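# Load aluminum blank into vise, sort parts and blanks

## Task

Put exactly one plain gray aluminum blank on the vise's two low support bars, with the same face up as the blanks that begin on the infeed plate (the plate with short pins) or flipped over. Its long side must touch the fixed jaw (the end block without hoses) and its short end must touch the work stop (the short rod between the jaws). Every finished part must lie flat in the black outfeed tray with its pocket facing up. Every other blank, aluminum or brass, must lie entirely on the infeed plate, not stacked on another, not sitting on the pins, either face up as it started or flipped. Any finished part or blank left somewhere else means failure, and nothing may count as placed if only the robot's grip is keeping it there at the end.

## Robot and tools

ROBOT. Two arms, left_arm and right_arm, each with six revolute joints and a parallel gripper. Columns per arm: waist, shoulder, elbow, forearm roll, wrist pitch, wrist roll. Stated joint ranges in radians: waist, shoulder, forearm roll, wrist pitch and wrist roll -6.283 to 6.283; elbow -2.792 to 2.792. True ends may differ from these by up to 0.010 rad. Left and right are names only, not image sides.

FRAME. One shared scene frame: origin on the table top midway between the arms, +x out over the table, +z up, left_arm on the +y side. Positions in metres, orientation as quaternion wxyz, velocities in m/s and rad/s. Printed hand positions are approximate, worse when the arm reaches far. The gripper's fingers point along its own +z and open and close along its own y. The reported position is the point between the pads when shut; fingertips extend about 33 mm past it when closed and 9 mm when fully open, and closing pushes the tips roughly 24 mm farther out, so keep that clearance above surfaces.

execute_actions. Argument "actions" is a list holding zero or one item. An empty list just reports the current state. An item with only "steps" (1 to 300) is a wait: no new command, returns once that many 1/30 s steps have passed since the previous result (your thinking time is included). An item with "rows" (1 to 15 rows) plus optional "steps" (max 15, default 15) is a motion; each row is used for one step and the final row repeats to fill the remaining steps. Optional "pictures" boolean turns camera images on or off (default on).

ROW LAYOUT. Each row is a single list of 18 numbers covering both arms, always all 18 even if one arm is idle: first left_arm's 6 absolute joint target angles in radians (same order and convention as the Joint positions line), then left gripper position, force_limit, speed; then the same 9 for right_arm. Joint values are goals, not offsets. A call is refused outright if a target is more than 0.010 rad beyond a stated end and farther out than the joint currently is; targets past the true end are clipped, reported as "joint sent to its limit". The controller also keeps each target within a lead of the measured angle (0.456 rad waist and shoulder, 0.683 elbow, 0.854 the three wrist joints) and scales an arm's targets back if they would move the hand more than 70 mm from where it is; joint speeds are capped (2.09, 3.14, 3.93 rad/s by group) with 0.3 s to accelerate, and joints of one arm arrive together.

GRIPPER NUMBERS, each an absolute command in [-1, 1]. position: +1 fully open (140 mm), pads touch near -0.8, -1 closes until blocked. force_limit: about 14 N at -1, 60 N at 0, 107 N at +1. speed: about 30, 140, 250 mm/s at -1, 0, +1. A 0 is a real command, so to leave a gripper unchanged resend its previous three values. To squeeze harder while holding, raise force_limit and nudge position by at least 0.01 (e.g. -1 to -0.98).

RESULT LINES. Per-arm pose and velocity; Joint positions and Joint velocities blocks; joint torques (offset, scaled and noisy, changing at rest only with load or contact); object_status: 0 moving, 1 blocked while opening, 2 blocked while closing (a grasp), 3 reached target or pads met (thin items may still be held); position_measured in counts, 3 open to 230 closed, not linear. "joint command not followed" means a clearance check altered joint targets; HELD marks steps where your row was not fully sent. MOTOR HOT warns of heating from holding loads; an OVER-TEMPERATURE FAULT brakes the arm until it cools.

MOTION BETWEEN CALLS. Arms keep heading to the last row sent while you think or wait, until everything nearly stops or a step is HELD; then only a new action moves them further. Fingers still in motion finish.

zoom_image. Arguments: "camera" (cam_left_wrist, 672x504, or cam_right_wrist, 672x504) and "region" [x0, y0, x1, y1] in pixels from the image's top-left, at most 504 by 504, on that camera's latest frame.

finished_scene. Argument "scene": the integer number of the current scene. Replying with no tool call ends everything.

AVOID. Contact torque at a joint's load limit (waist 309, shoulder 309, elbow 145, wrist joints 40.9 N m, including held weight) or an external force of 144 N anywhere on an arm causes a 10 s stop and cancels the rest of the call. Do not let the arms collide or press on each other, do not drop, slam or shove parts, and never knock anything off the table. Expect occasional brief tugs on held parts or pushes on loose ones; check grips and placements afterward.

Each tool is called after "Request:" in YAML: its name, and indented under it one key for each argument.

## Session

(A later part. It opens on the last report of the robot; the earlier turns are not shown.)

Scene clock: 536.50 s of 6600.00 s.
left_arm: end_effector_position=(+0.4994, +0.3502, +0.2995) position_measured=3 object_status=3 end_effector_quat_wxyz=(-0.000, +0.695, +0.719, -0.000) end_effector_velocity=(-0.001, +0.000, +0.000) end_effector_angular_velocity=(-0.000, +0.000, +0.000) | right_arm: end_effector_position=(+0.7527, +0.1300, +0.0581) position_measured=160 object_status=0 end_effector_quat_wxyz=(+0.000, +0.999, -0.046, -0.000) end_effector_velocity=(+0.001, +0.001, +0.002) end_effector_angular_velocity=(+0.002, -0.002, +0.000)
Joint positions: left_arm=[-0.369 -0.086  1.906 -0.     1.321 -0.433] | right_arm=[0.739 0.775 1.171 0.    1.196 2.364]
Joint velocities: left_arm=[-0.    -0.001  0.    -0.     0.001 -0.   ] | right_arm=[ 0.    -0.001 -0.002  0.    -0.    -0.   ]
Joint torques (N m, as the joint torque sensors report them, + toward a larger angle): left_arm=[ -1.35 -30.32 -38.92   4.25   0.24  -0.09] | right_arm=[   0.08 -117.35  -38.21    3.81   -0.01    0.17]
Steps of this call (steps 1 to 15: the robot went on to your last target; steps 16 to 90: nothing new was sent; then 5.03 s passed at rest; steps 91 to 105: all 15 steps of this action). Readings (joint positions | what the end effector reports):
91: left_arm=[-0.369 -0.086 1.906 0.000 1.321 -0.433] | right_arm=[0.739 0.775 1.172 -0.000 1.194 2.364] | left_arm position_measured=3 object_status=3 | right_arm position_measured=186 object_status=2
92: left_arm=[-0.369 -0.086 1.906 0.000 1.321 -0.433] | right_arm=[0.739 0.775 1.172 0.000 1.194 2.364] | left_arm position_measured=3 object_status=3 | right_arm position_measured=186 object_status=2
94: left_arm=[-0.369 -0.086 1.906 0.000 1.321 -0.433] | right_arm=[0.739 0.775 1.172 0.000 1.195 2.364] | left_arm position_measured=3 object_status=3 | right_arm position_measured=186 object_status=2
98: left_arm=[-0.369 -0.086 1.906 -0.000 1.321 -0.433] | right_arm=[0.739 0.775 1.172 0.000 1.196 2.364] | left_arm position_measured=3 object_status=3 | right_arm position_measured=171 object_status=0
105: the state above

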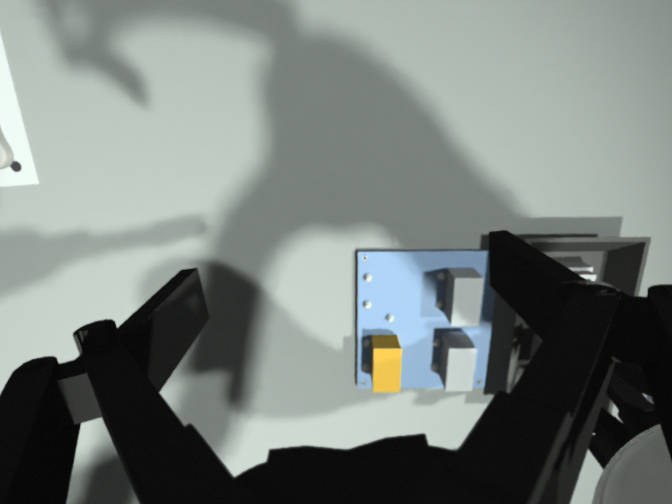

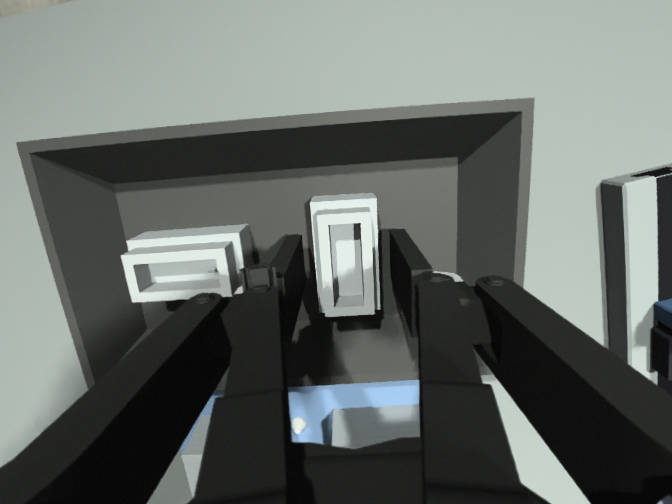

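Request:
execute_actions:
  actions:
    - {"rows": [[-0.3691,-0.0857,1.9064,0,1.3209,-0.4326,1,0,0, 0.7389,0.7379,1.1206,0,1.2831,2.3639,-0.25,0,-0.3],[-0.3691,-0.0857,1.9064,0,1.3209,-0.4326,1,0,0, 0.7389,0.7379,1.1206,0,1.2831,2.3639,-0.25,0,-0.3],[-0.3691,-0.0857,1.9064,0,1.3209,-0.4326,1,0,0, 0.7389,0.7379,1.1206,0,1.2831,2.3639,-0.25,0,-0.3],[-0.3691,-0.0857,1.9064,0,1.3209,-0.4326,1,0,0, 0.7389,0.7379,1.1206,0,1.2831,2.3639,-0.25,0,-0.3],[-0.3691,-0.0857,1.9064,0,1.3209,-0.4326,1,0,0, 0.7389,0.7379,1.1206,0,1.2831,2.3639,-0.25,0,-0.3],[-0.3691,-0.0857,1.9064,0,1.3209,-0.4326,1,0,0, 0.7389,0.7379,1.1206,0,1.2831,2.3639,-0.25,0,-0.3],[-0.3691,-0.0857,1.9064,0,1.3209,-0.4326,1,0,0, 0.7389,0.7379,1.1206,0,1.2831,2.3639,-0.25,0,-0.3],[-0.3691,-0.0857,1.9064,0,1.3209,-0.4326,1,0,0, 0.7389,0.7379,1.1206,0,1.2831,2.3639,-0.25,0,-0.3],[-0.3691,-0.0857,1.9064,0,1.3209,-0.4326,1,0,0, 0.8261,0.5949,1.3687,0,1.1780,0.8801,0.0,0,0]], "steps": 15}
  pictures: false

Request:
execute_actions:
  actions:
    - {"steps": 20}

Scene clock: 555.90 s of 6600.00 s.
left_arm: end_effector_position=(+0.4994, +0.3502, +0.2995) position_measured=3 object_status=3 end_effector_quat_wxyz=(-0.000, +0.695, +0.719, -0.000) end_effector_velocity=(-0.000, +0.000, -0.001) end_effector_angular_velocity=(+0.001, +0.001, -0.002) | right_arm: end_effector_position=(+0.7157, +0.1310, +0.1195) position_measured=129 object_status=0 end_effector_quat_wxyz=(-0.001, +0.995, +0.101, +0.001) end_effector_velocity=(-0.350, +0.001, +0.009) end_effector_angular_velocity=(-0.016, +0.009, +2.836)
Joint positions: left_arm=[-0.369 -0.086  1.906  0.     1.321 -0.433] | right_arm=[0.765 0.693 1.2   0.    1.245 2.096]
Joint velocities: left_arm=[-0.     0.001  0.     0.     0.001  0.002] | right_arm=[ 0.251 -0.409  0.699  0.001 -0.272 -2.586]
Joint torques (N m, as the joint torque sensors report them, + toward a larger angle): left_arm=[ -1.3  -29.82 -38.24   4.29   0.1    0.13] | right_arm=[  10.21 -120.07  -36.62    4.37    0.53    0.14]
Steps of this call (steps 1 to 15: the robot went on to your last target; steps 16 to 90: nothing new was sent; then 15.90 s passed at rest; steps 91 to 105: all 15 steps of this action). Readings (joint positions | what the end effector reports):
91: left_arm=[-0.369 -0.086 1.906 0.000 1.321 -0.433] | right_arm=[0.739 0.774 1.171 -0.000 1.197 2.364] | left_arm position_measured=3 object_status=3 | right_arm position_measured=160 object_status=3
92: left_arm=[-0.369 -0.086 1.906 0.000 1.321 -0.433] | right_arm=[0.739 0.771 1.166 -0.000 1.206 2.364] | left_arm position_measured=3 object_status=3 | right_arm position_measured=160 object_status=3
94: left_arm=[-0.369 -0.086 1.906 0.000 1.321 -0.433] | right_arm=[0.739 0.751 1.138 -0.000 1.252 2.364] | left_arm position_measured=3 object_status=3 | right_arm position_measured=160 object_status=3
98: left_arm=[-0.369 -0.086 1.906 0.000 1.321 -0.433] | right_arm=[0.739 0.738 1.121 0.000 1.282 2.364] | left_arm position_measured=3 object_status=3 | right_arm position_measured=160 object_status=3
105: the state above

Scene clock: 556.57 s of 6600.00 s.
left_arm: end_effector_position=(+0.4994, +0.3502, +0.2995) position_measured=3 object_status=3 end_effector_quat_wxyz=(-0.000, +0.695, +0.719, -0.000) end_effector_velocity=(+0.001, -0.001, +0.001) end_effector_angular_velocity=(-0.002, -0.003, -0.000) | right_arm: end_effector_position=(+0.6309, +0.1255, +0.1195) position_measured=129 object_status=3 end_effector_quat_wxyz=(-0.000, +0.739, +0.674, -0.000) end_effector_velocity=(+0.001, -0.001, -0.000) end_effector_angular_velocity=(+0.000, -0.001, +0.000)
Joint positions: left_arm=[-0.369 -0.086  1.906  0.     1.321 -0.433] | right_arm=[0.826 0.595 1.369 0.    1.178 0.88 ]
Joint velocities: left_arm=[-0.    -0.001 -0.    -0.001 -0.003  0.   ] | right_arm=[-0.001  0.    -0.    -0.001 -0.001 -0.001]
Joint torques (N m, as the joint torque sensors report them, + toward a larger angle): left_arm=[ -0.74 -31.33 -38.11   4.17   0.28   0.13] | right_arm=[  -0.6  -101.78  -38.25    4.14   -0.03    0.21]
Steps of this call (steps 1 to 20: the robot went on to your last target). Readings (joint positions | what the end effector reports):
1: left_arm=[-0.369 -0.086 1.906 0.000 1.321 -0.433] | right_arm=[0.774 0.680 1.223 0.000 1.236 2.002] | left_arm position_measured=3 object_status=3 | right_arm position_measured=129 object_status=0
2: left_arm=[-0.369 -0.086 1.906 0.000 1.321 -0.433] | right_arm=[0.782 0.667 1.245 0.000 1.228 1.900] | left_arm position_measured=3 object_status=3 | right_arm position_measured=129 object_status=0
4: left_arm=[-0.369 -0.086 1.906 0.000 1.321 -0.433] | right_arm=[0.796 0.645 1.283 0.000 1.213 1.679] | left_arm position_measured=3 object_status=3 | right_arm position_measured=129 object_status=0
8: left_arm=[-0.369 -0.086 1.906 0.000 1.321 -0.433] | right_arm=[0.815 0.613 1.338 0.000 1.191 1.232] | left_arm position_measured=3 object_status=3 | right_arm position_measured=129 object_status=3
20: the state above

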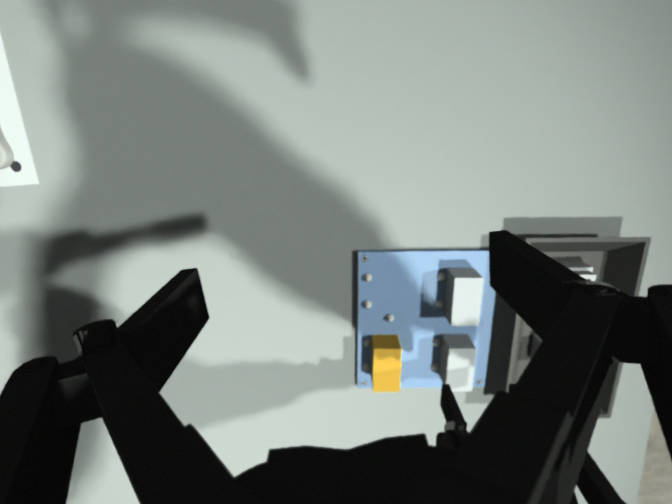

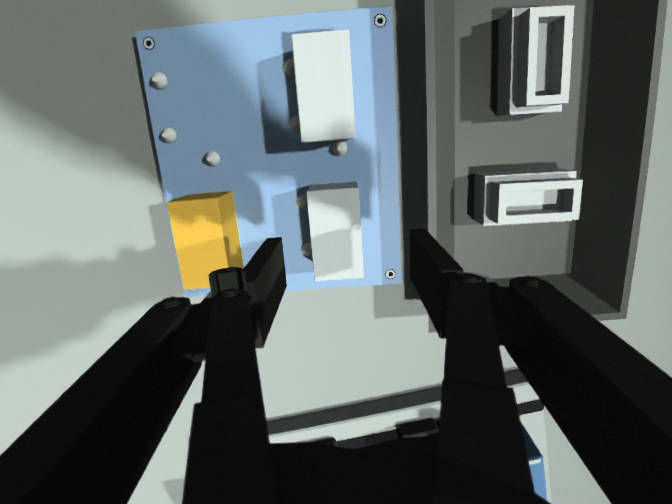

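Request:
execute_actions:
  actions: []

Scene clock: 568.83 s of 6600.00 s.
left_arm: end_effector_position=(+0.4994, +0.3502, +0.2995) position_measured=3 object_status=3 end_effector_quat_wxyz=(-0.000, +0.695, +0.719, -0.000) end_effector_velocity=(-0.000, +0.000, +0.000) end_effector_angular_velocity=(+0.000, +0.001, +0.001) | right_arm: end_effector_position=(+0.6309, +0.1255, +0.1195) position_measured=129 object_status=3 end_effector_quat_wxyz=(+0.000, +0.739, +0.674, -0.000) end_effector_velocity=(+0.001, -0.001, +0.000) end_effector_angular_velocity=(+0.000, -0.001, -0.001)
Joint positions: left_arm=[-0.369 -0.086  1.906  0.     1.321 -0.433] | right_arm=[ 0.826  0.595  1.369 -0.     1.178  0.88 ]
Joint velocities: left_arm=[ 0.001 -0.    -0.    -0.     0.001 -0.   ] | right_arm=[-0.001 -0.    -0.    -0.001 -0.    -0.   ]
Joint torques (N m, as the joint torque sensors report them, + toward a larger angle): left_arm=[ -0.42 -30.45 -38.91   4.35   0.17   0.02] | right_arm=[   1.47 -101.36  -37.05    4.08   -0.24    0.22]
Steps of this call (steps 1 to 15: the robot went on to your last target; steps 16 to 90: nothing new was sent; then 9.27 s passed at rest). Readings (joint positions | what the end effector reports):
1: left_arm=[-0.369 -0.086 1.906 -0.000 1.321 -0.433] | right_arm=[0.826 0.595 1.369 0.000 1.178 0.880] | left_arm position_measured=3 object_status=3 | right_arm position_measured=129 object_status=3
2: left_arm=[-0.369 -0.086 1.906 0.000 1.321 -0.433] | right_arm=[0.826 0.595 1.369 0.000 1.178 0.880] | left_arm position_measured=3 object_status=3 | right_arm position_measured=129 object_status=3
4: left_arm=[-0.369 -0.086 1.906 0.000 1.321 -0.433] | right_arm=[0.826 0.595 1.369 0.000 1.178 0.880] | left_arm position_measured=3 object_status=3 | right_arm position_measured=129 object_status=3
8: left_arm=[-0.369 -0.086 1.906 0.000 1.321 -0.433] | right_arm=[0.826 0.595 1.369 0.000 1.178 0.880] | left_arm position_measured=3 object_status=3 | right_arm position_measured=129 object_status=3
90: the state above
All arms were judged still, so your last target was given up. Only a new action makes them travel on or press farther. Fingers that are still opening or closing keep moving.

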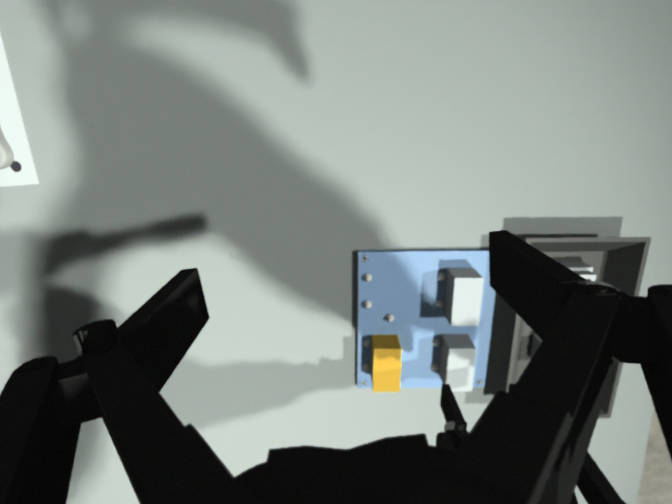

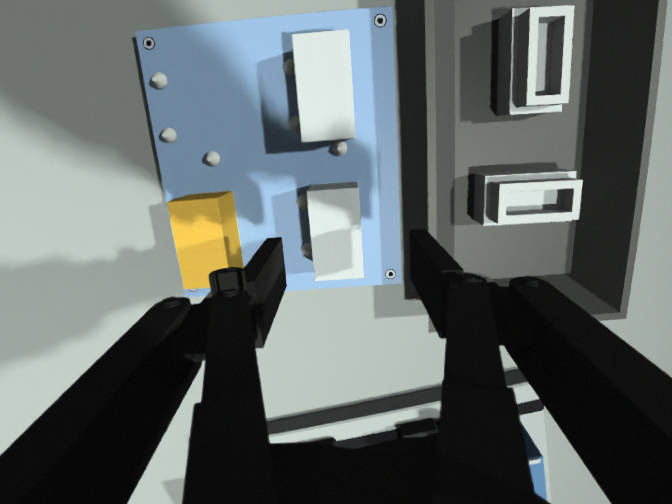

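Request:
zoom_image:
  camera: "cam_right_wrist"
  region: [260, 0, 672, 320]

Region (260, 0, 672, 320) of cam_right_wrist's 672x504 image, scaled by 1.223, with more detail than that image has; it fills the top 391 rows of this view, and the rest is white.

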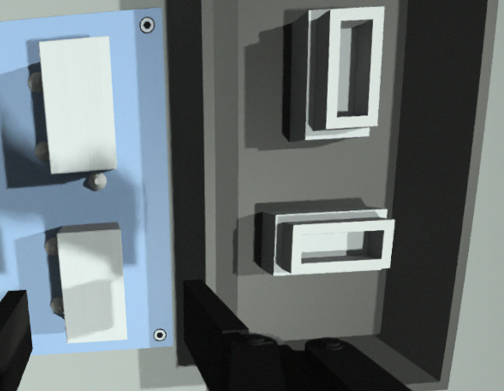

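Request:
execute_actions:
  actions:
    - {"rows": [[-0.3691,-0.0857,1.9064,0,1.3209,-0.4326,1,0,0, 0.8334,0.6166,1.4006,0,1.1244,0.8866,0.0,0,0]], "steps": 15}
  pictures: false

Request:
execute_actions:
  actions:
    - {"steps": 10}

Scene clock: 584.03 s of 6600.00 s.
left_arm: end_effector_position=(+0.4994, +0.3502, +0.2995) position_measured=3 object_status=3 end_effector_quat_wxyz=(-0.000, +0.695, +0.719, -0.000) end_effector_velocity=(-0.000, -0.000, +0.000) end_effector_angular_velocity=(+0.000, +0.001, +0.002) | right_arm: end_effector_position=(+0.6255, +0.1290, +0.0845) position_measured=129 object_status=3 end_effector_quat_wxyz=(+0.000, +0.739, +0.674, +0.000) end_effector_velocity=(-0.000, -0.001, -0.002) end_effector_angular_velocity=(-0.003, +0.002, +0.001)
Joint positions: left_arm=[-0.369 -0.086  1.906  0.     1.321 -0.433] | right_arm=[ 0.833  0.617  1.401 -0.     1.124  0.887]
Joint velocities: left_arm=[-0.001  0.    -0.001 -0.     0.001 -0.002] | right_arm=[-0.     0.002  0.    -0.001  0.002 -0.001]
Joint torques (N m, as the joint torque sensors report them, + toward a larger angle): left_arm=[ -1.48 -30.86 -39.05   4.54   0.27   0.03] | right_arm=[  -0.2  -103.2   -37.41    3.59   -0.05    0.2 ]
Steps of this call (steps 1 to 90: nothing new was sent; then 11.70 s passed at rest; steps 91 to 105: all 15 steps of this action). Readings (joint positions | what the end effector reports):
91: left_arm=[-0.369 -0.086 1.906 0.000 1.321 -0.433] | right_arm=[0.826 0.595 1.369 -0.000 1.177 0.880] | left_arm position_measured=3 object_status=3 | right_arm position_measured=129 object_status=3
92: left_arm=[-0.369 -0.086 1.906 0.000 1.321 -0.433] | right_arm=[0.827 0.597 1.373 -0.000 1.169 0.881] | left_arm position_measured=3 object_status=3 | right_arm position_measured=129 object_status=3
94: left_arm=[-0.369 -0.086 1.906 0.000 1.321 -0.433] | right_arm=[0.832 0.612 1.394 -0.000 1.137 0.885] | left_arm position_measured=3 object_status=3 | right_arm position_measured=129 object_status=3
98: left_arm=[-0.369 -0.086 1.906 0.000 1.321 -0.433] | right_arm=[0.833 0.616 1.400 -0.000 1.125 0.886] | left_arm position_measured=3 object_status=3 | right_arm position_measured=129 object_status=3
105: the state above

Scene clock: 584.37 s of 6600.00 s.
left_arm: end_effector_position=(+0.4994, +0.3502, +0.2995) position_measured=3 object_status=3 end_effector_quat_wxyz=(-0.000, +0.695, +0.719, -0.000) end_effector_velocity=(+0.000, -0.000, +0.001) end_effector_angular_velocity=(-0.001, -0.002, -0.000) | right_arm: end_effector_position=(+0.6255, +0.1290, +0.0845) position_measured=129 object_status=3 end_effector_quat_wxyz=(+0.000, +0.739, +0.674, +0.000) end_effector_velocity=(+0.001, -0.001, -0.000) end_effector_angular_velocity=(-0.000, -0.000, -0.002)
Joint positions: left_arm=[-0.369 -0.086  1.906  0.     1.321 -0.433] | right_arm=[ 0.833  0.617  1.401 -0.     1.124  0.887]
Joint velocities: left_arm=[-0.001 -0.001 -0.001 -0.    -0.001 -0.   ] | right_arm=[-0.002 -0.     0.    -0.    -0.     0.001]
Joint torques (N m, as the joint torque sensors report them, + toward a larger angle): left_arm=[ -1.57 -30.65 -38.98   4.42   0.22   0.02] | right_arm=[   0.62 -101.45  -36.62    3.63    0.06    0.17]
Steps of this call (steps 1 to 10: the robot went on to your last target). Readings (joint positions | what the end effector reports):
1: left_arm=[-0.369 -0.086 1.906 0.000 1.321 -0.433] | right_arm=[0.833 0.617 1.401 -0.000 1.124 0.887] | left_arm position_measured=3 object_status=3 | right_arm position_measured=129 object_status=3
2: left_arm=[-0.369 -0.086 1.906 0.000 1.321 -0.433] | right_arm=[0.833 0.617 1.401 -0.000 1.124 0.887] | left_arm position_measured=3 object_status=3 | right_arm position_measured=129 object_status=3
4: left_arm=[-0.369 -0.086 1.906 0.000 1.321 -0.433] | right_arm=[0.833 0.617 1.401 -0.000 1.124 0.887] | left_arm position_measured=3 object_status=3 | right_arm position_measured=129 object_status=3
8: left_arm=[-0.369 -0.086 1.906 -0.000 1.321 -0.433] | right_arm=[0.833 0.617 1.401 -0.000 1.124 0.887] | left_arm position_measured=3 object_status=3 | right_arm position_measured=129 object_status=3
10: the state above

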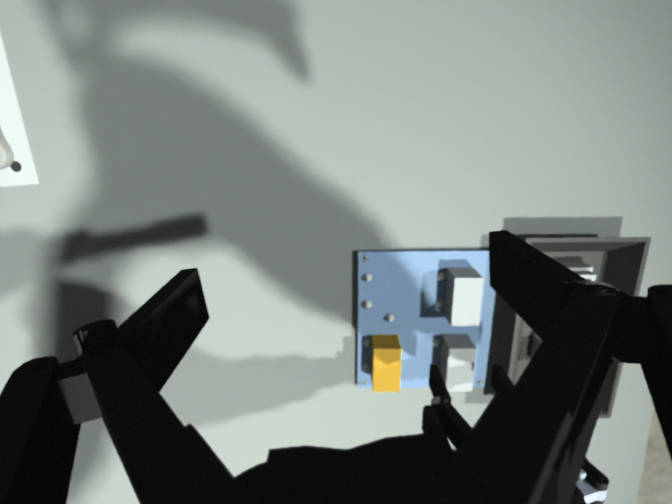

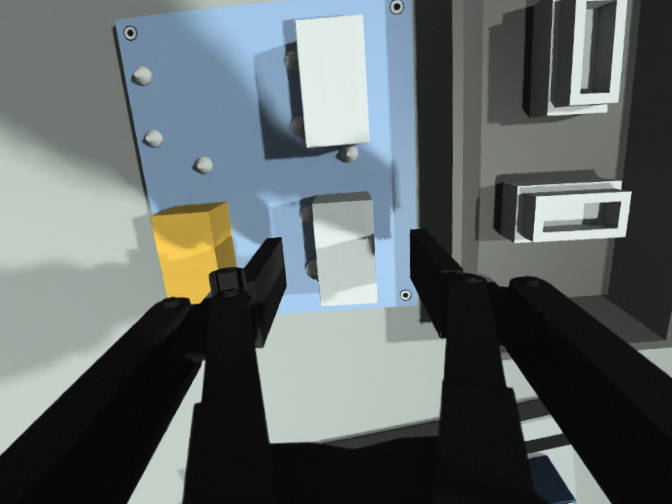

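Request:
execute_actions:
  actions:
    - {"rows": [[-0.3691,-0.0857,1.9064,0,1.3209,-0.4326,1,0,0, 0.8334,0.6357,1.4197,0,1.0863,0.8866,0.0,0,0]], "steps": 15}
  pictures: false

Request:
execute_actions:
  actions:
    - {"rows": [[-0.3691,-0.0857,1.9064,0,1.3209,-0.4326,1,0,0, 0.8334,0.6357,1.4197,0,1.0863,0.8866,-1,0,-0.5]], "steps": 15}

Scene clock: 595.83 s of 6600.00 s.
left_arm: end_effector_position=(+0.4994, +0.3502, +0.2995) position_measured=3 object_status=3 end_effector_quat_wxyz=(-0.000, +0.695, +0.719, -0.000) end_effector_velocity=(-0.000, -0.000, +0.000) end_effector_angular_velocity=(-0.002, -0.001, -0.000) | right_arm: end_effector_position=(+0.6254, +0.1290, +0.0585) position_measured=129 object_status=3 end_effector_quat_wxyz=(-0.000, +0.739, +0.674, -0.000) end_effector_velocity=(-0.000, +0.000, -0.001) end_effector_angular_velocity=(+0.000, +0.000, +0.000)
Joint positions: left_arm=[-0.369 -0.086  1.906  0.     1.321 -0.433] | right_arm=[0.833 0.636 1.42  0.    1.086 0.887]
Joint velocities: left_arm=[ 0.    -0.001  0.    -0.001 -0.001  0.   ] | right_arm=[ 0.     0.001  0.     0.    -0.001 -0.   ]
Joint torques (N m, as the joint torque sensors report them, + toward a larger angle): left_arm=[ -0.21 -28.65 -38.57   4.36   0.14  -0.17] | right_arm=[  -2.2  -104.    -35.86    3.56    0.04    0.29]
Steps of this call (steps 1 to 15: the robot went on to your last target; steps 16 to 90: nothing new was sent; then 7.97 s passed at rest; steps 91 to 105: all 15 steps of this action). Readings (joint positions | what the end effector reports):
91: left_arm=[-0.369 -0.086 1.906 0.000 1.321 -0.433] | right_arm=[0.833 0.617 1.401 0.000 1.124 0.887] | left_arm position_measured=3 object_status=3 | right_arm position_measured=129 object_status=3
92: left_arm=[-0.369 -0.086 1.906 0.000 1.321 -0.433] | right_arm=[0.833 0.620 1.404 0.000 1.115 0.887] | left_arm position_measured=3 object_status=3 | right_arm position_measured=129 object_status=3
94: left_arm=[-0.369 -0.086 1.906 0.000 1.321 -0.433] | right_arm=[0.833 0.633 1.417 0.000 1.094 0.887] | left_arm position_measured=3 object_status=3 | right_arm position_measured=129 object_status=3
98: left_arm=[-0.369 -0.086 1.906 0.000 1.321 -0.433] | right_arm=[0.833 0.635 1.419 0.000 1.087 0.887] | left_arm position_measured=3 object_status=3 | right_arm position_measured=129 object_status=3
105: the state above

Scene clock: 596.33 s of 6600.00 s.
left_arm: end_effector_position=(+0.4994, +0.3502, +0.2995) position_measured=3 object_status=3 end_effector_quat_wxyz=(-0.000, +0.695, +0.719, -0.000) end_effector_velocity=(+0.001, -0.000, -0.001) end_effector_angular_velocity=(-0.000, -0.000, -0.001) | right_arm: end_effector_position=(+0.6254, +0.1290, +0.0584) position_measured=185 object_status=0 end_effector_quat_wxyz=(+0.000, +0.739, +0.674, -0.000) end_effector_velocity=(-0.000, +0.001, -0.000) end_effector_angular_velocity=(+0.001, +0.000, +0.000)
Joint positions: left_arm=[-0.369 -0.086  1.906  0.     1.321 -0.433] | right_arm=[ 0.833  0.636  1.42  -0.     1.086  0.887]
Joint velocities: left_arm=[-0.     0.001  0.    -0.    -0.002  0.001] | right_arm=[ 0.001  0.     0.     0.001 -0.001  0.   ]
Joint torques (N m, as the joint torque sensors report them, + toward a larger angle): left_arm=[ -2.34 -29.39 -39.19   4.17   0.1    0.13] | right_arm=[ -0.91 -94.07 -31.34   3.9   -0.26   0.22]
Steps of this call (steps 1 to 15: all 15 steps of this action). Readings (joint positions | what the end effector reports):
1: left_arm=[-0.369 -0.086 1.906 0.000 1.321 -0.433] | right_arm=[0.833 0.636 1.420 0.000 1.086 0.887] | left_arm position_measured=3 object_status=3 | right_arm position_measured=129 object_status=0
2: left_arm=[-0.369 -0.086 1.906 0.000 1.321 -0.433] | right_arm=[0.833 0.636 1.420 0.000 1.086 0.887] | left_arm position_measured=3 object_status=3 | right_arm position_measured=131 object_status=0
4: left_arm=[-0.369 -0.086 1.906 -0.000 1.321 -0.433] | right_arm=[0.833 0.636 1.420 0.000 1.086 0.887] | left_arm position_measured=3 object_status=3 | right_arm position_measured=140 object_status=0
8: left_arm=[-0.369 -0.086 1.906 0.000 1.321 -0.433] | right_arm=[0.833 0.636 1.420 -0.000 1.086 0.887] | left_arm position_measured=3 object_status=3 | right_arm position_measured=159 object_status=0
15: the state above

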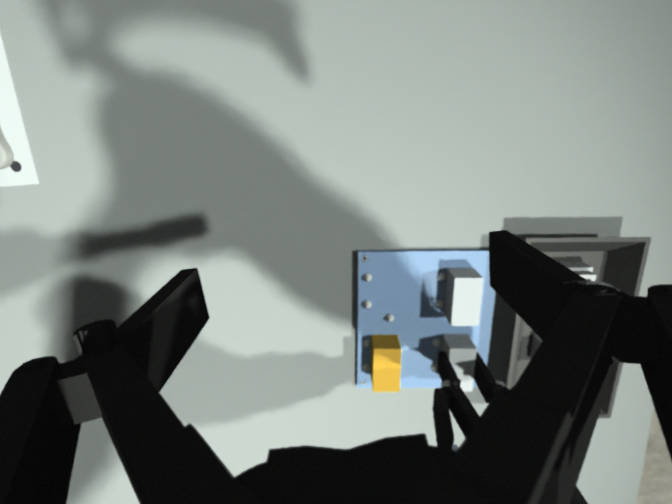

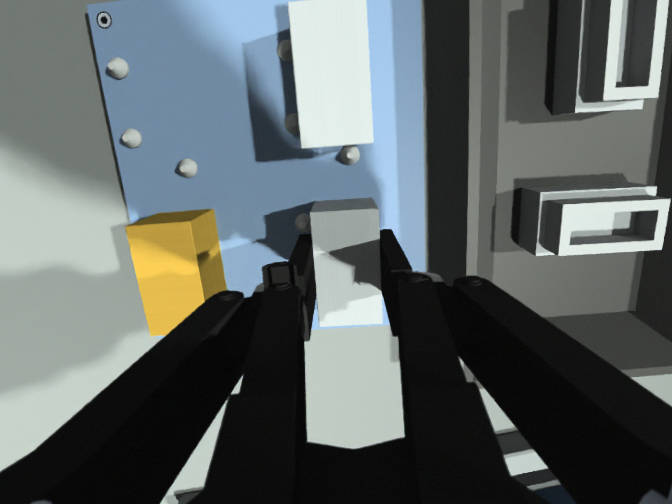

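Request:
execute_actions:
  actions:
    - {"steps": 5}

Scene clock: 598.60 s of 6600.00 s.
left_arm: end_effector_position=(+0.4994, +0.3502, +0.2995) position_measured=3 object_status=3 end_effector_quat_wxyz=(-0.000, +0.695, +0.719, -0.000) end_effector_velocity=(-0.000, +0.000, +0.000) end_effector_angular_velocity=(+0.001, +0.001, -0.001) | right_arm: end_effector_position=(+0.6254, +0.1290, +0.0584) position_measured=185 object_status=2 end_effector_quat_wxyz=(+0.000, +0.739, +0.674, -0.000) end_effector_velocity=(-0.000, -0.000, +0.001) end_effector_angular_velocity=(+0.001, +0.000, -0.001)
Joint positions: left_arm=[-0.369 -0.086  1.906  0.     1.321 -0.433] | right_arm=[ 0.833  0.636  1.42  -0.     1.086  0.887]
Joint velocities: left_arm=[-0.    -0.     0.     0.     0.001  0.001] | right_arm=[-0.    -0.001  0.     0.001  0.001  0.001]
Joint torques (N m, as the joint torque sensors report them, + toward a larger angle): left_arm=[ -0.75 -28.65 -38.04   4.23   0.46   0.14] | right_arm=[ -2.33 -90.98 -30.31   2.88  -0.28   0.09]
Steps of this call (steps 1 to 15: the robot went on to your last target; steps 16 to 68: nothing new was sent). Readings (joint positions | what the end effector reports):
1: left_arm=[-0.369 -0.086 1.906 0.000 1.321 -0.433] | right_arm=[0.833 0.636 1.420 -0.000 1.086 0.887] | left_arm position_measured=3 object_status=3 | right_arm position_measured=185 object_status=0
2: left_arm=[-0.369 -0.086 1.906 0.000 1.321 -0.433] | right_arm=[0.833 0.636 1.420 -0.000 1.086 0.887] | left_arm position_measured=3 object_status=3 | right_arm position_measured=185 object_status=0
4: left_arm=[-0.369 -0.086 1.906 0.000 1.321 -0.433] | right_arm=[0.833 0.636 1.420 -0.000 1.086 0.887] | left_arm position_measured=3 object_status=3 | right_arm position_measured=185 object_status=2
8: left_arm=[-0.369 -0.086 1.906 0.000 1.321 -0.433] | right_arm=[0.833 0.636 1.420 -0.000 1.086 0.887] | left_arm position_measured=3 object_status=3 | right_arm position_measured=185 object_status=2
68: the state above
All arms were judged still, so your last target was given up. Only a new action makes them travel on or press farther. Fingers that are still opening or closing keep moving.

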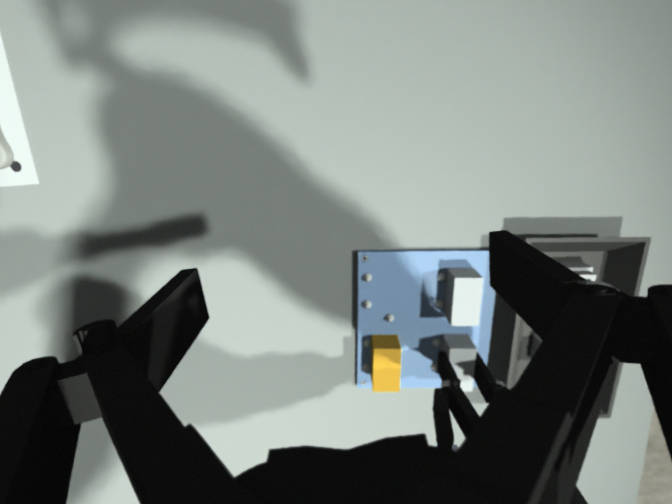

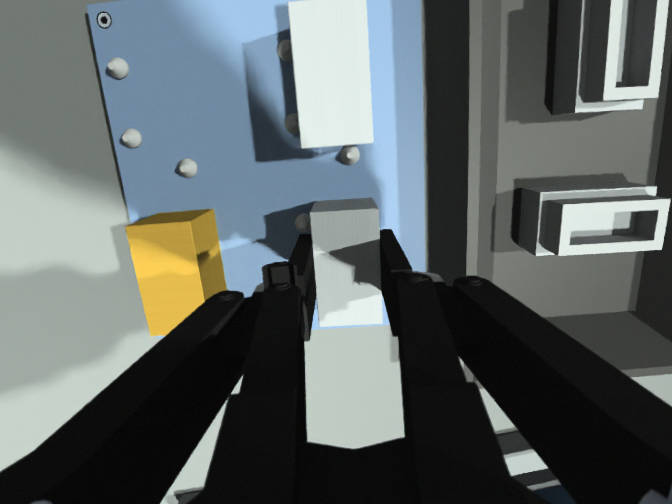

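Request:
zoom_image:
  camera: "cam_right_wrist"
  region: [250, 180, 450, 340]

Region (250, 180, 450, 340) of cam_right_wrist's 672x504 image, scaled by 2.520, with more detail than that image has; it fills the top 403 rows of this view, and the rest is white.

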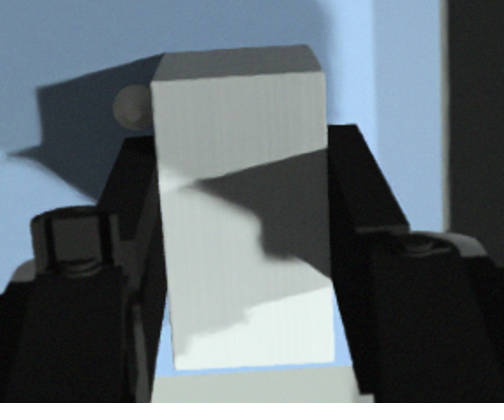

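Request:
execute_actions:
  actions:
    - {"rows": [[-0.3691,-0.0857,1.9064,0,1.3209,-0.4326,1,0,0, 0.8334,0.6340,1.4180,0,1.0896,0.8866,-1,0,-0.5],[-0.3691,-0.0857,1.9064,0,1.3209,-0.4326,1,0,0, 0.8334,0.6320,1.4160,0,1.0936,0.8866,-1,0,-0.5],[-0.3691,-0.0857,1.9064,0,1.3209,-0.4326,1,0,0, 0.8334,0.6290,1.4130,0,1.0996,0.8866,-1,0,-0.5],[-0.3691,-0.0857,1.9064,0,1.3209,-0.4326,1,0,0, 0.8334,0.6250,1.4090,0,1.1076,0.8866,-1,0,-0.5],[-0.3691,-0.0857,1.9064,0,1.3209,-0.4326,1,0,0, 0.8334,0.6200,1.4030,0,1.1186,0.8866,-1,0,-0.5],[-0.3691,-0.0857,1.9064,0,1.3209,-0.4326,1,0,0, 0.8334,0.6120,1.3930,0,1.1366,0.8866,-1,0,-0.5],[-0.3691,-0.0857,1.9064,0,1.3209,-0.4326,1,0,0, 0.8334,0.6030,1.3800,0,1.1586,0.8866,-1,0,-0.5],[-0.3691,-0.0857,1.9064,0,1.3209,-0.4326,1,0,0, 0.8334,0.5930,1.3650,0,1.1836,0.8866,-1,0,-0.5],[-0.3691,-0.0857,1.9064,0,1.3209,-0.4326,1,0,0, 0.8334,0.5830,1.3500,0,1.2086,0.8866,-1,0,-0.5],[-0.3691,-0.0857,1.9064,0,1.3209,-0.4326,1,0,0, 0.8334,0.5730,1.3340,0,1.2346,0.8866,-1,0,-0.5],[-0.3691,-0.0857,1.9064,0,1.3209,-0.4326,1,0,0, 0.8334,0.5640,1.3190,0,1.2586,0.8866,-1,0,-0.5],[-0.3691,-0.0857,1.9064,0,1.3209,-0.4326,1,0,0, 0.8334,0.5546,1.3021,0,1.2849,0.8866,-1,0,-0.5]], "steps": 15}

Scene clock: 617.73 s of 6600.00 s.
left_arm: end_effector_position=(+0.4994, +0.3502, +0.2995) position_measured=3 object_status=3 end_effector_quat_wxyz=(-0.000, +0.695, +0.719, -0.000) end_effector_velocity=(+0.000, +0.000, -0.000) end_effector_angular_velocity=(+0.001, +0.001, +0.001) | right_arm: end_effector_position=(+0.6261, +0.1296, +0.1000) position_measured=185 object_status=2 end_effector_quat_wxyz=(-0.000, +0.739, +0.674, -0.000) end_effector_velocity=(+0.000, +0.000, -0.000) end_effector_angular_velocity=(+0.001, -0.001, +0.001)
Joint positions: left_arm=[-0.369 -0.086  1.906  0.     1.321 -0.433] | right_arm=[0.833 0.607 1.385 0.    1.149 0.887]
Joint velocities: left_arm=[ 0.001  0.001 -0.     0.     0.    -0.   ] | right_arm=[ 0.     0.     0.    -0.    -0.001 -0.001]
Joint torques (N m, as the joint torque sensors report them, + toward a larger angle): left_arm=[  0.78 -30.89 -38.59   4.28   0.15   0.23] | right_arm=[ -2.17 -94.21 -34.8    3.5   -0.21   0.15]
A step of this action was HELD (marked below), so the robot has no last target. An arm can still carry out its HELD step.
Steps of this call (steps 1 to 90: nothing new was sent; then 15.63 s passed at rest; steps 91 to 105: all 15 steps of this action). Readings (joint positions | what the end effector reports):
91: left_arm=[-0.369 -0.086 1.906 0.000 1.321 -0.433] | right_arm=[0.833 0.636 1.420 0.000 1.086 0.887] | left_arm position_measured=3 object_status=3 | right_arm position_measured=185 object_status=2
92: left_arm=[-0.369 -0.086 1.906 0.000 1.321 -0.433] | right_arm=[0.833 0.635 1.419 -0.000 1.087 0.887] | left_arm position_measured=3 object_status=3 | right_arm position_measured=185 object_status=2
94: left_arm=[-0.369 -0.086 1.906 0.000 1.321 -0.433] | right_arm=[0.833 0.632 1.416 0.000 1.094 0.887] | left_arm position_measured=3 object_status=3 | right_arm position_measured=185 object_status=2
98: left_arm=[-0.369 -0.086 1.906 0.000 1.321 -0.433] | right_arm=[0.833 0.615 1.396 -0.000 1.132 0.887] | left_arm position_measured=3 object_status=3 | right_arm position_measured=185 object_status=2
100: left_arm=[-0.369 -0.086 1.906 0.000 1.321 -0.433] | right_arm=[0.833 0.606 1.383 0.001 1.150 0.887] | left_arm position_measured=3 object_status=3 | right_arm position_measured=185 object_status=2 HELD
101: left_arm=[-0.369 -0.086 1.906 0.000 1.321 -0.433] | right_arm=[0.833 0.607 1.385 0.000 1.150 0.887] | left_arm position_measured=3 object_status=3 | right_arm position_measured=185 object_status=2 HELD
102: left_arm=[-0.369 -0.086 1.906 0.000 1.321 -0.433] | right_arm=[0.833 0.607 1.385 0.000 1.149 0.887] | left_arm position_measured=3 object_status=3 | right_arm position_measured=185 object_status=2 HELD
103: left_arm=[-0.369 -0.086 1.906 0.000 1.321 -0.433] | right_arm=[0.833 0.607 1.385 0.000 1.149 0.887] | left_arm position_measured=3 object_status=3 | right_arm position_measured=185 object_status=2 HELD
104: left_arm=[-0.369 -0.086 1.906 0.000 1.321 -0.433] | right_arm=[0.833 0.607 1.385 0.000 1.149 0.887] | left_arm position_measured=3 object_status=3 | right_arm position_measured=185 object_status=2 HELD
105: the state above HELD
joint command not followed: on one or more control steps a check withheld the commanded joint targets of the right arm, and it was not sent them on those steps. On the call's last step the targets were still withheld.
cause: the commanded joint targets would bring a part of the robot too close to another arm (a part of this arm just beyond joint 4 (forearm roll) and a part of the other arm just beyond its joint 6 (wrist roll)); next, command targets that bring no part of the robot closer to that arm.

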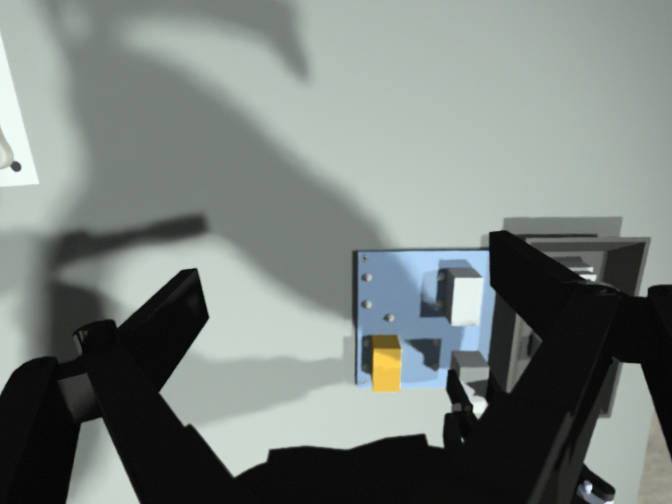

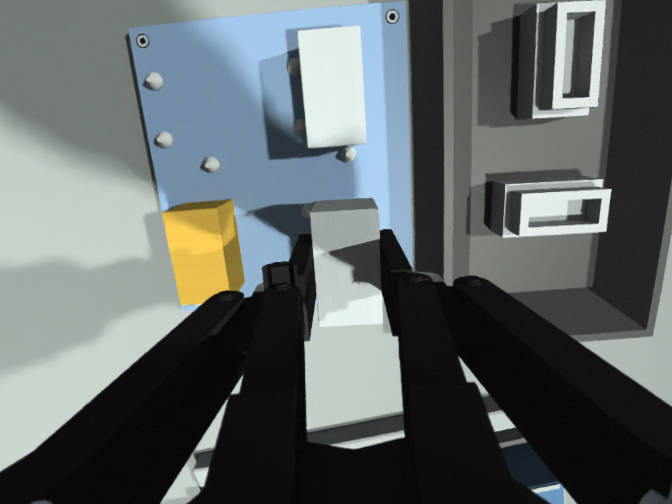

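Request:
execute_actions:
  actions:
    - {"rows": [[0.2,-0.0857,1.9064,0,1.3209,-0.4326,1,0,0, 0.8334,0.607,1.385,0,1.149,0.8866,-1,0,-0.5]], "steps": 15}
  pictures: false

Request:
execute_actions:
  actions:
    - {"rows": [[0.2,-0.0857,1.9064,0,1.3209,-0.4326,1,0,0, 0.8334,0.593,1.365,0,1.1836,0.8866,-1,0,-0.5],[0.2,-0.0857,1.9064,0,1.3209,-0.4326,1,0,0, 0.8334,0.583,1.350,0,1.2086,0.8866,-1,0,-0.5],[0.2,-0.0857,1.9064,0,1.3209,-0.4326,1,0,0, 0.8334,0.573,1.334,0,1.2346,0.8866,-1,0,-0.5],[0.2,-0.0857,1.9064,0,1.3209,-0.4326,1,0,0, 0.8334,0.564,1.319,0,1.2586,0.8866,-1,0,-0.5],[0.2,-0.0857,1.9064,0,1.3209,-0.4326,1,0,0, 0.8334,0.5546,1.3021,0,1.2849,0.8866,-1,0,-0.5]], "steps": 12}

Scene clock: 624.90 s of 6600.00 s.
left_arm: end_effector_position=(+0.5253, +0.5225, +0.2995) position_measured=3 object_status=3 end_effector_quat_wxyz=(-0.000, +0.556, +0.831, -0.000) end_effector_velocity=(-0.013, +0.420, +0.000) end_effector_angular_velocity=(+0.000, +0.001, +0.857) | right_arm: end_effector_position=(+0.6263, +0.1299, +0.1006) position_measured=185 object_status=2 end_effector_quat_wxyz=(-0.000, +0.739, +0.674, +0.000) end_effector_velocity=(+0.000, +0.000, +0.001) end_effector_angular_velocity=(+0.001, -0.001, +0.001)
Joint positions: left_arm=[-0.011 -0.086  1.906  0.     1.321 -0.433] | right_arm=[ 0.833  0.607  1.385 -0.     1.149  0.887]
Joint velocities: left_arm=[ 0.857 -0.     0.    -0.     0.001  0.   ] | right_arm=[-0.    -0.    -0.001  0.001 -0.    -0.001]
Joint torques (N m, as the joint torque sensors report them, + toward a larger angle): left_arm=[  0.31 -30.29 -38.24   4.39   0.21   0.29] | right_arm=[   0.98 -104.71  -37.93    4.03    0.09    0.2 ]
Steps of this call (steps 1 to 90: nothing new was sent; then 3.67 s passed at rest; steps 91 to 105: all 15 steps of this action). Readings (joint positions | what the end effector reports):
91: left_arm=[-0.369 -0.086 1.906 0.000 1.321 -0.433] | right_arm=[0.833 0.608 1.385 -0.000 1.149 0.887] | left_arm position_measured=3 object_status=3 | right_arm position_measured=185 object_status=2
92: left_arm=[-0.364 -0.086 1.906 -0.000 1.321 -0.433] | right_arm=[0.833 0.608 1.385 0.000 1.149 0.887] | left_arm position_measured=3 object_status=3 | right_arm position_measured=185 object_status=2
94: left_arm=[-0.333 -0.086 1.906 -0.000 1.321 -0.433] | right_arm=[0.833 0.608 1.385 0.000 1.149 0.887] | left_arm position_measured=3 object_status=3 | right_arm position_measured=185 object_status=2
98: left_arm=[-0.214 -0.086 1.906 0.000 1.321 -0.433] | right_arm=[0.833 0.607 1.385 -0.000 1.149 0.887] | left_arm position_measured=3 object_status=3 | right_arm position_measured=185 object_status=2
105: the state above

Scene clock: 625.30 s of 6600.00 s.
left_arm: end_effector_position=(+0.5114, +0.6248, +0.2995) position_measured=3 object_status=3 end_effector_quat_wxyz=(+0.000, +0.465, +0.885, +0.000) end_effector_velocity=(-0.001, +0.001, -0.000) end_effector_angular_velocity=(+0.000, +0.001, +0.003) | right_arm: end_effector_position=(+0.6254, +0.1290, +0.1888) position_measured=185 object_status=2 end_effector_quat_wxyz=(-0.000, +0.739, +0.674, -0.000) end_effector_velocity=(-0.001, +0.000, +0.005) end_effector_angular_velocity=(-0.002, +0.002, +0.002)
Joint positions: left_arm=[ 0.2   -0.086  1.906  0.     1.321 -0.433] | right_arm=[0.833 0.555 1.303 0.    1.284 0.887]
Joint velocities: left_arm=[ 0.002  0.     0.     0.     0.001 -0.001] | right_arm=[ 0.001 -0.002 -0.008  0.     0.012 -0.001]
Joint torques (N m, as the joint torque sensors report them, + toward a larger angle): left_arm=[ -2.84 -30.57 -38.23   4.48   0.29   0.15] | right_arm=[  -1.77 -100.43  -40.66    3.91   -0.66    0.24]
Steps of this call (steps 1 to 12: all 12 steps of this action). Readings (joint positions | what the end effector reports):
1: left_arm=[0.017 -0.086 1.906 -0.000 1.321 -0.433] | right_arm=[0.833 0.607 1.385 -0.000 1.149 0.887] | left_arm position_measured=3 object_status=3 | right_arm position_measured=185 object_status=2
2: left_arm=[0.046 -0.086 1.906 0.000 1.321 -0.433] | right_arm=[0.833 0.604 1.381 -0.000 1.157 0.887] | left_arm position_measured=3 object_status=3 | right_arm position_measured=185 object_status=2
4: left_arm=[0.104 -0.086 1.906 0.000 1.321 -0.433] | right_arm=[0.833 0.589 1.358 -0.000 1.194 0.887] | left_arm position_measured=3 object_status=3 | right_arm position_measured=185 object_status=2
8: left_arm=[0.189 -0.086 1.906 0.000 1.321 -0.433] | right_arm=[0.833 0.558 1.309 0.000 1.273 0.887] | left_arm position_measured=3 object_status=3 | right_arm position_measured=185 object_status=2
12: the state above

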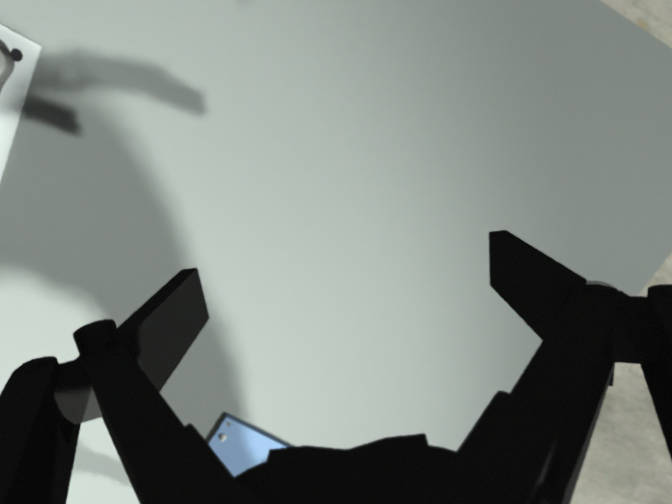

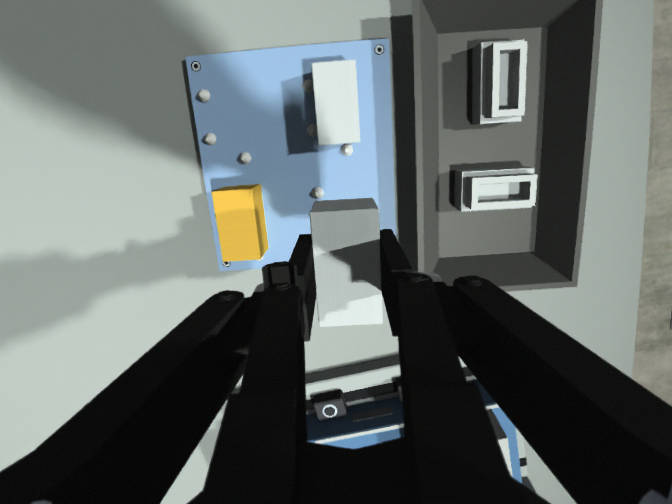

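Request:
execute_actions:
  actions:
    - {"rows": [[0.2,-0.0857,1.9064,0,1.3209,-0.4326,1,0,0, 0.5280,0.3870,1.5405,0,1.2141,0.3940,-1,0,-0.5]], "steps": 15}
  pictures: false

Request:
execute_actions:
  actions:
    - {"steps": 12}

Scene clock: 630.67 s of 6600.00 s.
left_arm: end_effector_position=(+0.5114, +0.6249, +0.2995) position_measured=3 object_status=3 end_effector_quat_wxyz=(+0.000, +0.465, +0.885, +0.000) end_effector_velocity=(+0.000, -0.000, -0.000) end_effector_angular_velocity=(+0.000, -0.000, -0.000) | right_arm: end_effector_position=(+0.6923, -0.0739, +0.1983) position_measured=185 object_status=2 end_effector_quat_wxyz=(+0.000, +0.686, +0.727, +0.000) end_effector_velocity=(+0.078, -0.473, +0.011) end_effector_angular_velocity=(+0.000, -0.001, +0.340)
Joint positions: left_arm=[ 0.2   -0.086  1.906  0.     1.321 -0.433] | right_arm=[ 0.589  0.42   1.493 -0.     1.228  0.492]
Joint velocities: left_arm=[-0.     0.     0.     0.    -0.001  0.   ] | right_arm=[-0.569 -0.312  0.442 -0.    -0.131 -0.909]
Joint torques (N m, as the joint torque sensors report them, + toward a larger angle): left_arm=[ -1.12 -30.68 -37.75   4.17   0.36   0.15] | right_arm=[  3.38 -88.81 -38.43   4.25   0.08   0.43]
Steps of this call (steps 1 to 15: the robot went on to your last target; steps 16 to 90: nothing new was sent; then 1.87 s passed at rest; steps 91 to 105: all 15 steps of this action). Readings (joint positions | what the end effector reports):
91: left_arm=[0.200 -0.086 1.906 0.000 1.321 -0.433] | right_arm=[0.833 0.554 1.302 -0.000 1.285 0.886] | left_arm position_measured=3 object_status=3 | right_arm position_measured=185 object_status=2
92: left_arm=[0.200 -0.086 1.906 0.000 1.321 -0.433] | right_arm=[0.829 0.552 1.305 0.000 1.285 0.879] | left_arm position_measured=3 object_status=3 | right_arm position_measured=185 object_status=2
94: left_arm=[0.200 -0.086 1.906 0.000 1.321 -0.433] | right_arm=[0.798 0.535 1.330 -0.000 1.277 0.828] | left_arm position_measured=3 object_status=3 | right_arm position_measured=185 object_status=2
98: left_arm=[0.200 -0.086 1.906 0.000 1.321 -0.433] | right_arm=[0.721 0.493 1.389 -0.000 1.259 0.705] | left_arm position_measured=3 object_status=3 | right_arm position_measured=185 object_status=2
105: the state above

Scene clock: 631.07 s of 6600.00 s.
left_arm: end_effector_position=(+0.5114, +0.6249, +0.2995) position_measured=3 object_status=3 end_effector_quat_wxyz=(+0.000, +0.465, +0.885, +0.000) end_effector_velocity=(-0.000, +0.000, -0.001) end_effector_angular_velocity=(-0.000, +0.002, +0.001) | right_arm: end_effector_position=(+0.6985, -0.1242, +0.1989) position_measured=185 object_status=2 end_effector_quat_wxyz=(+0.000, +0.672, +0.740, -0.000) end_effector_velocity=(+0.000, -0.000, +0.000) end_effector_angular_velocity=(+0.001, +0.000, -0.000)
Joint positions: left_arm=[ 0.2   -0.086  1.906  0.     1.321 -0.433] | right_arm=[ 0.528  0.387  1.54  -0.     1.214  0.394]
Joint velocities: left_arm=[ 0.     0.001  0.    -0.     0.001 -0.   ] | right_arm=[-0.001 -0.     0.     0.001 -0.    -0.001]
Joint torques (N m, as the joint torque sensors report them, + toward a larger angle): left_arm=[ -0.5  -30.64 -38.83   4.17   0.32   0.15] | right_arm=[  0.43 -83.12 -38.47   3.94  -0.16   0.23]
Steps of this call (steps 1 to 12: the robot went on to your last target). Readings (joint positions | what the end effector reports):
1: left_arm=[0.200 -0.086 1.906 0.000 1.321 -0.433] | right_arm=[0.570 0.410 1.508 -0.000 1.224 0.462] | left_arm position_measured=3 object_status=3 | right_arm position_measured=185 object_status=2
2: left_arm=[0.200 -0.086 1.906 0.000 1.321 -0.433] | right_arm=[0.553 0.401 1.521 -0.000 1.220 0.435] | left_arm position_measured=3 object_status=3 | right_arm position_measured=185 object_status=2
4: left_arm=[0.200 -0.086 1.906 0.000 1.321 -0.433] | right_arm=[0.533 0.390 1.537 -0.000 1.215 0.402] | left_arm position_measured=3 object_status=3 | right_arm position_measured=185 object_status=2
8: left_arm=[0.200 -0.086 1.906 0.000 1.321 -0.433] | right_arm=[0.528 0.387 1.540 -0.000 1.214 0.394] | left_arm position_measured=3 object_status=3 | right_arm position_measured=185 object_status=2
12: the state above

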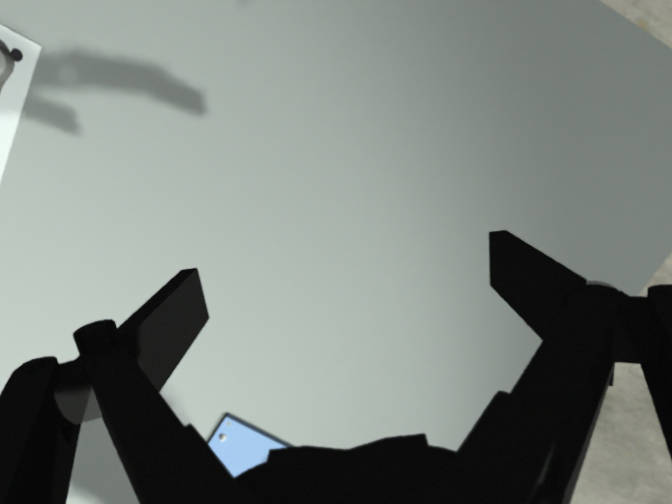

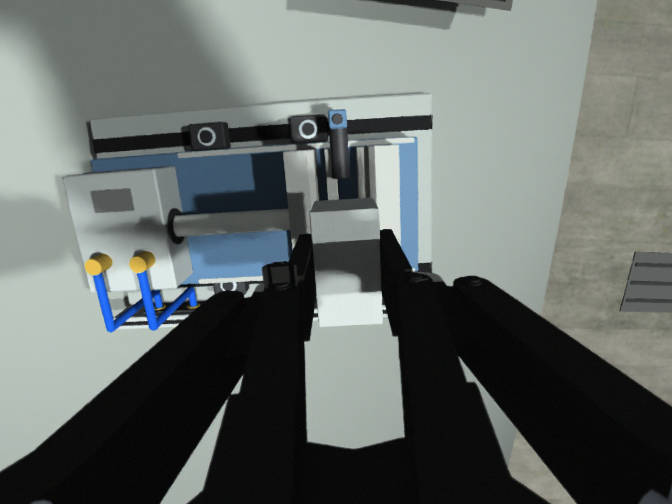

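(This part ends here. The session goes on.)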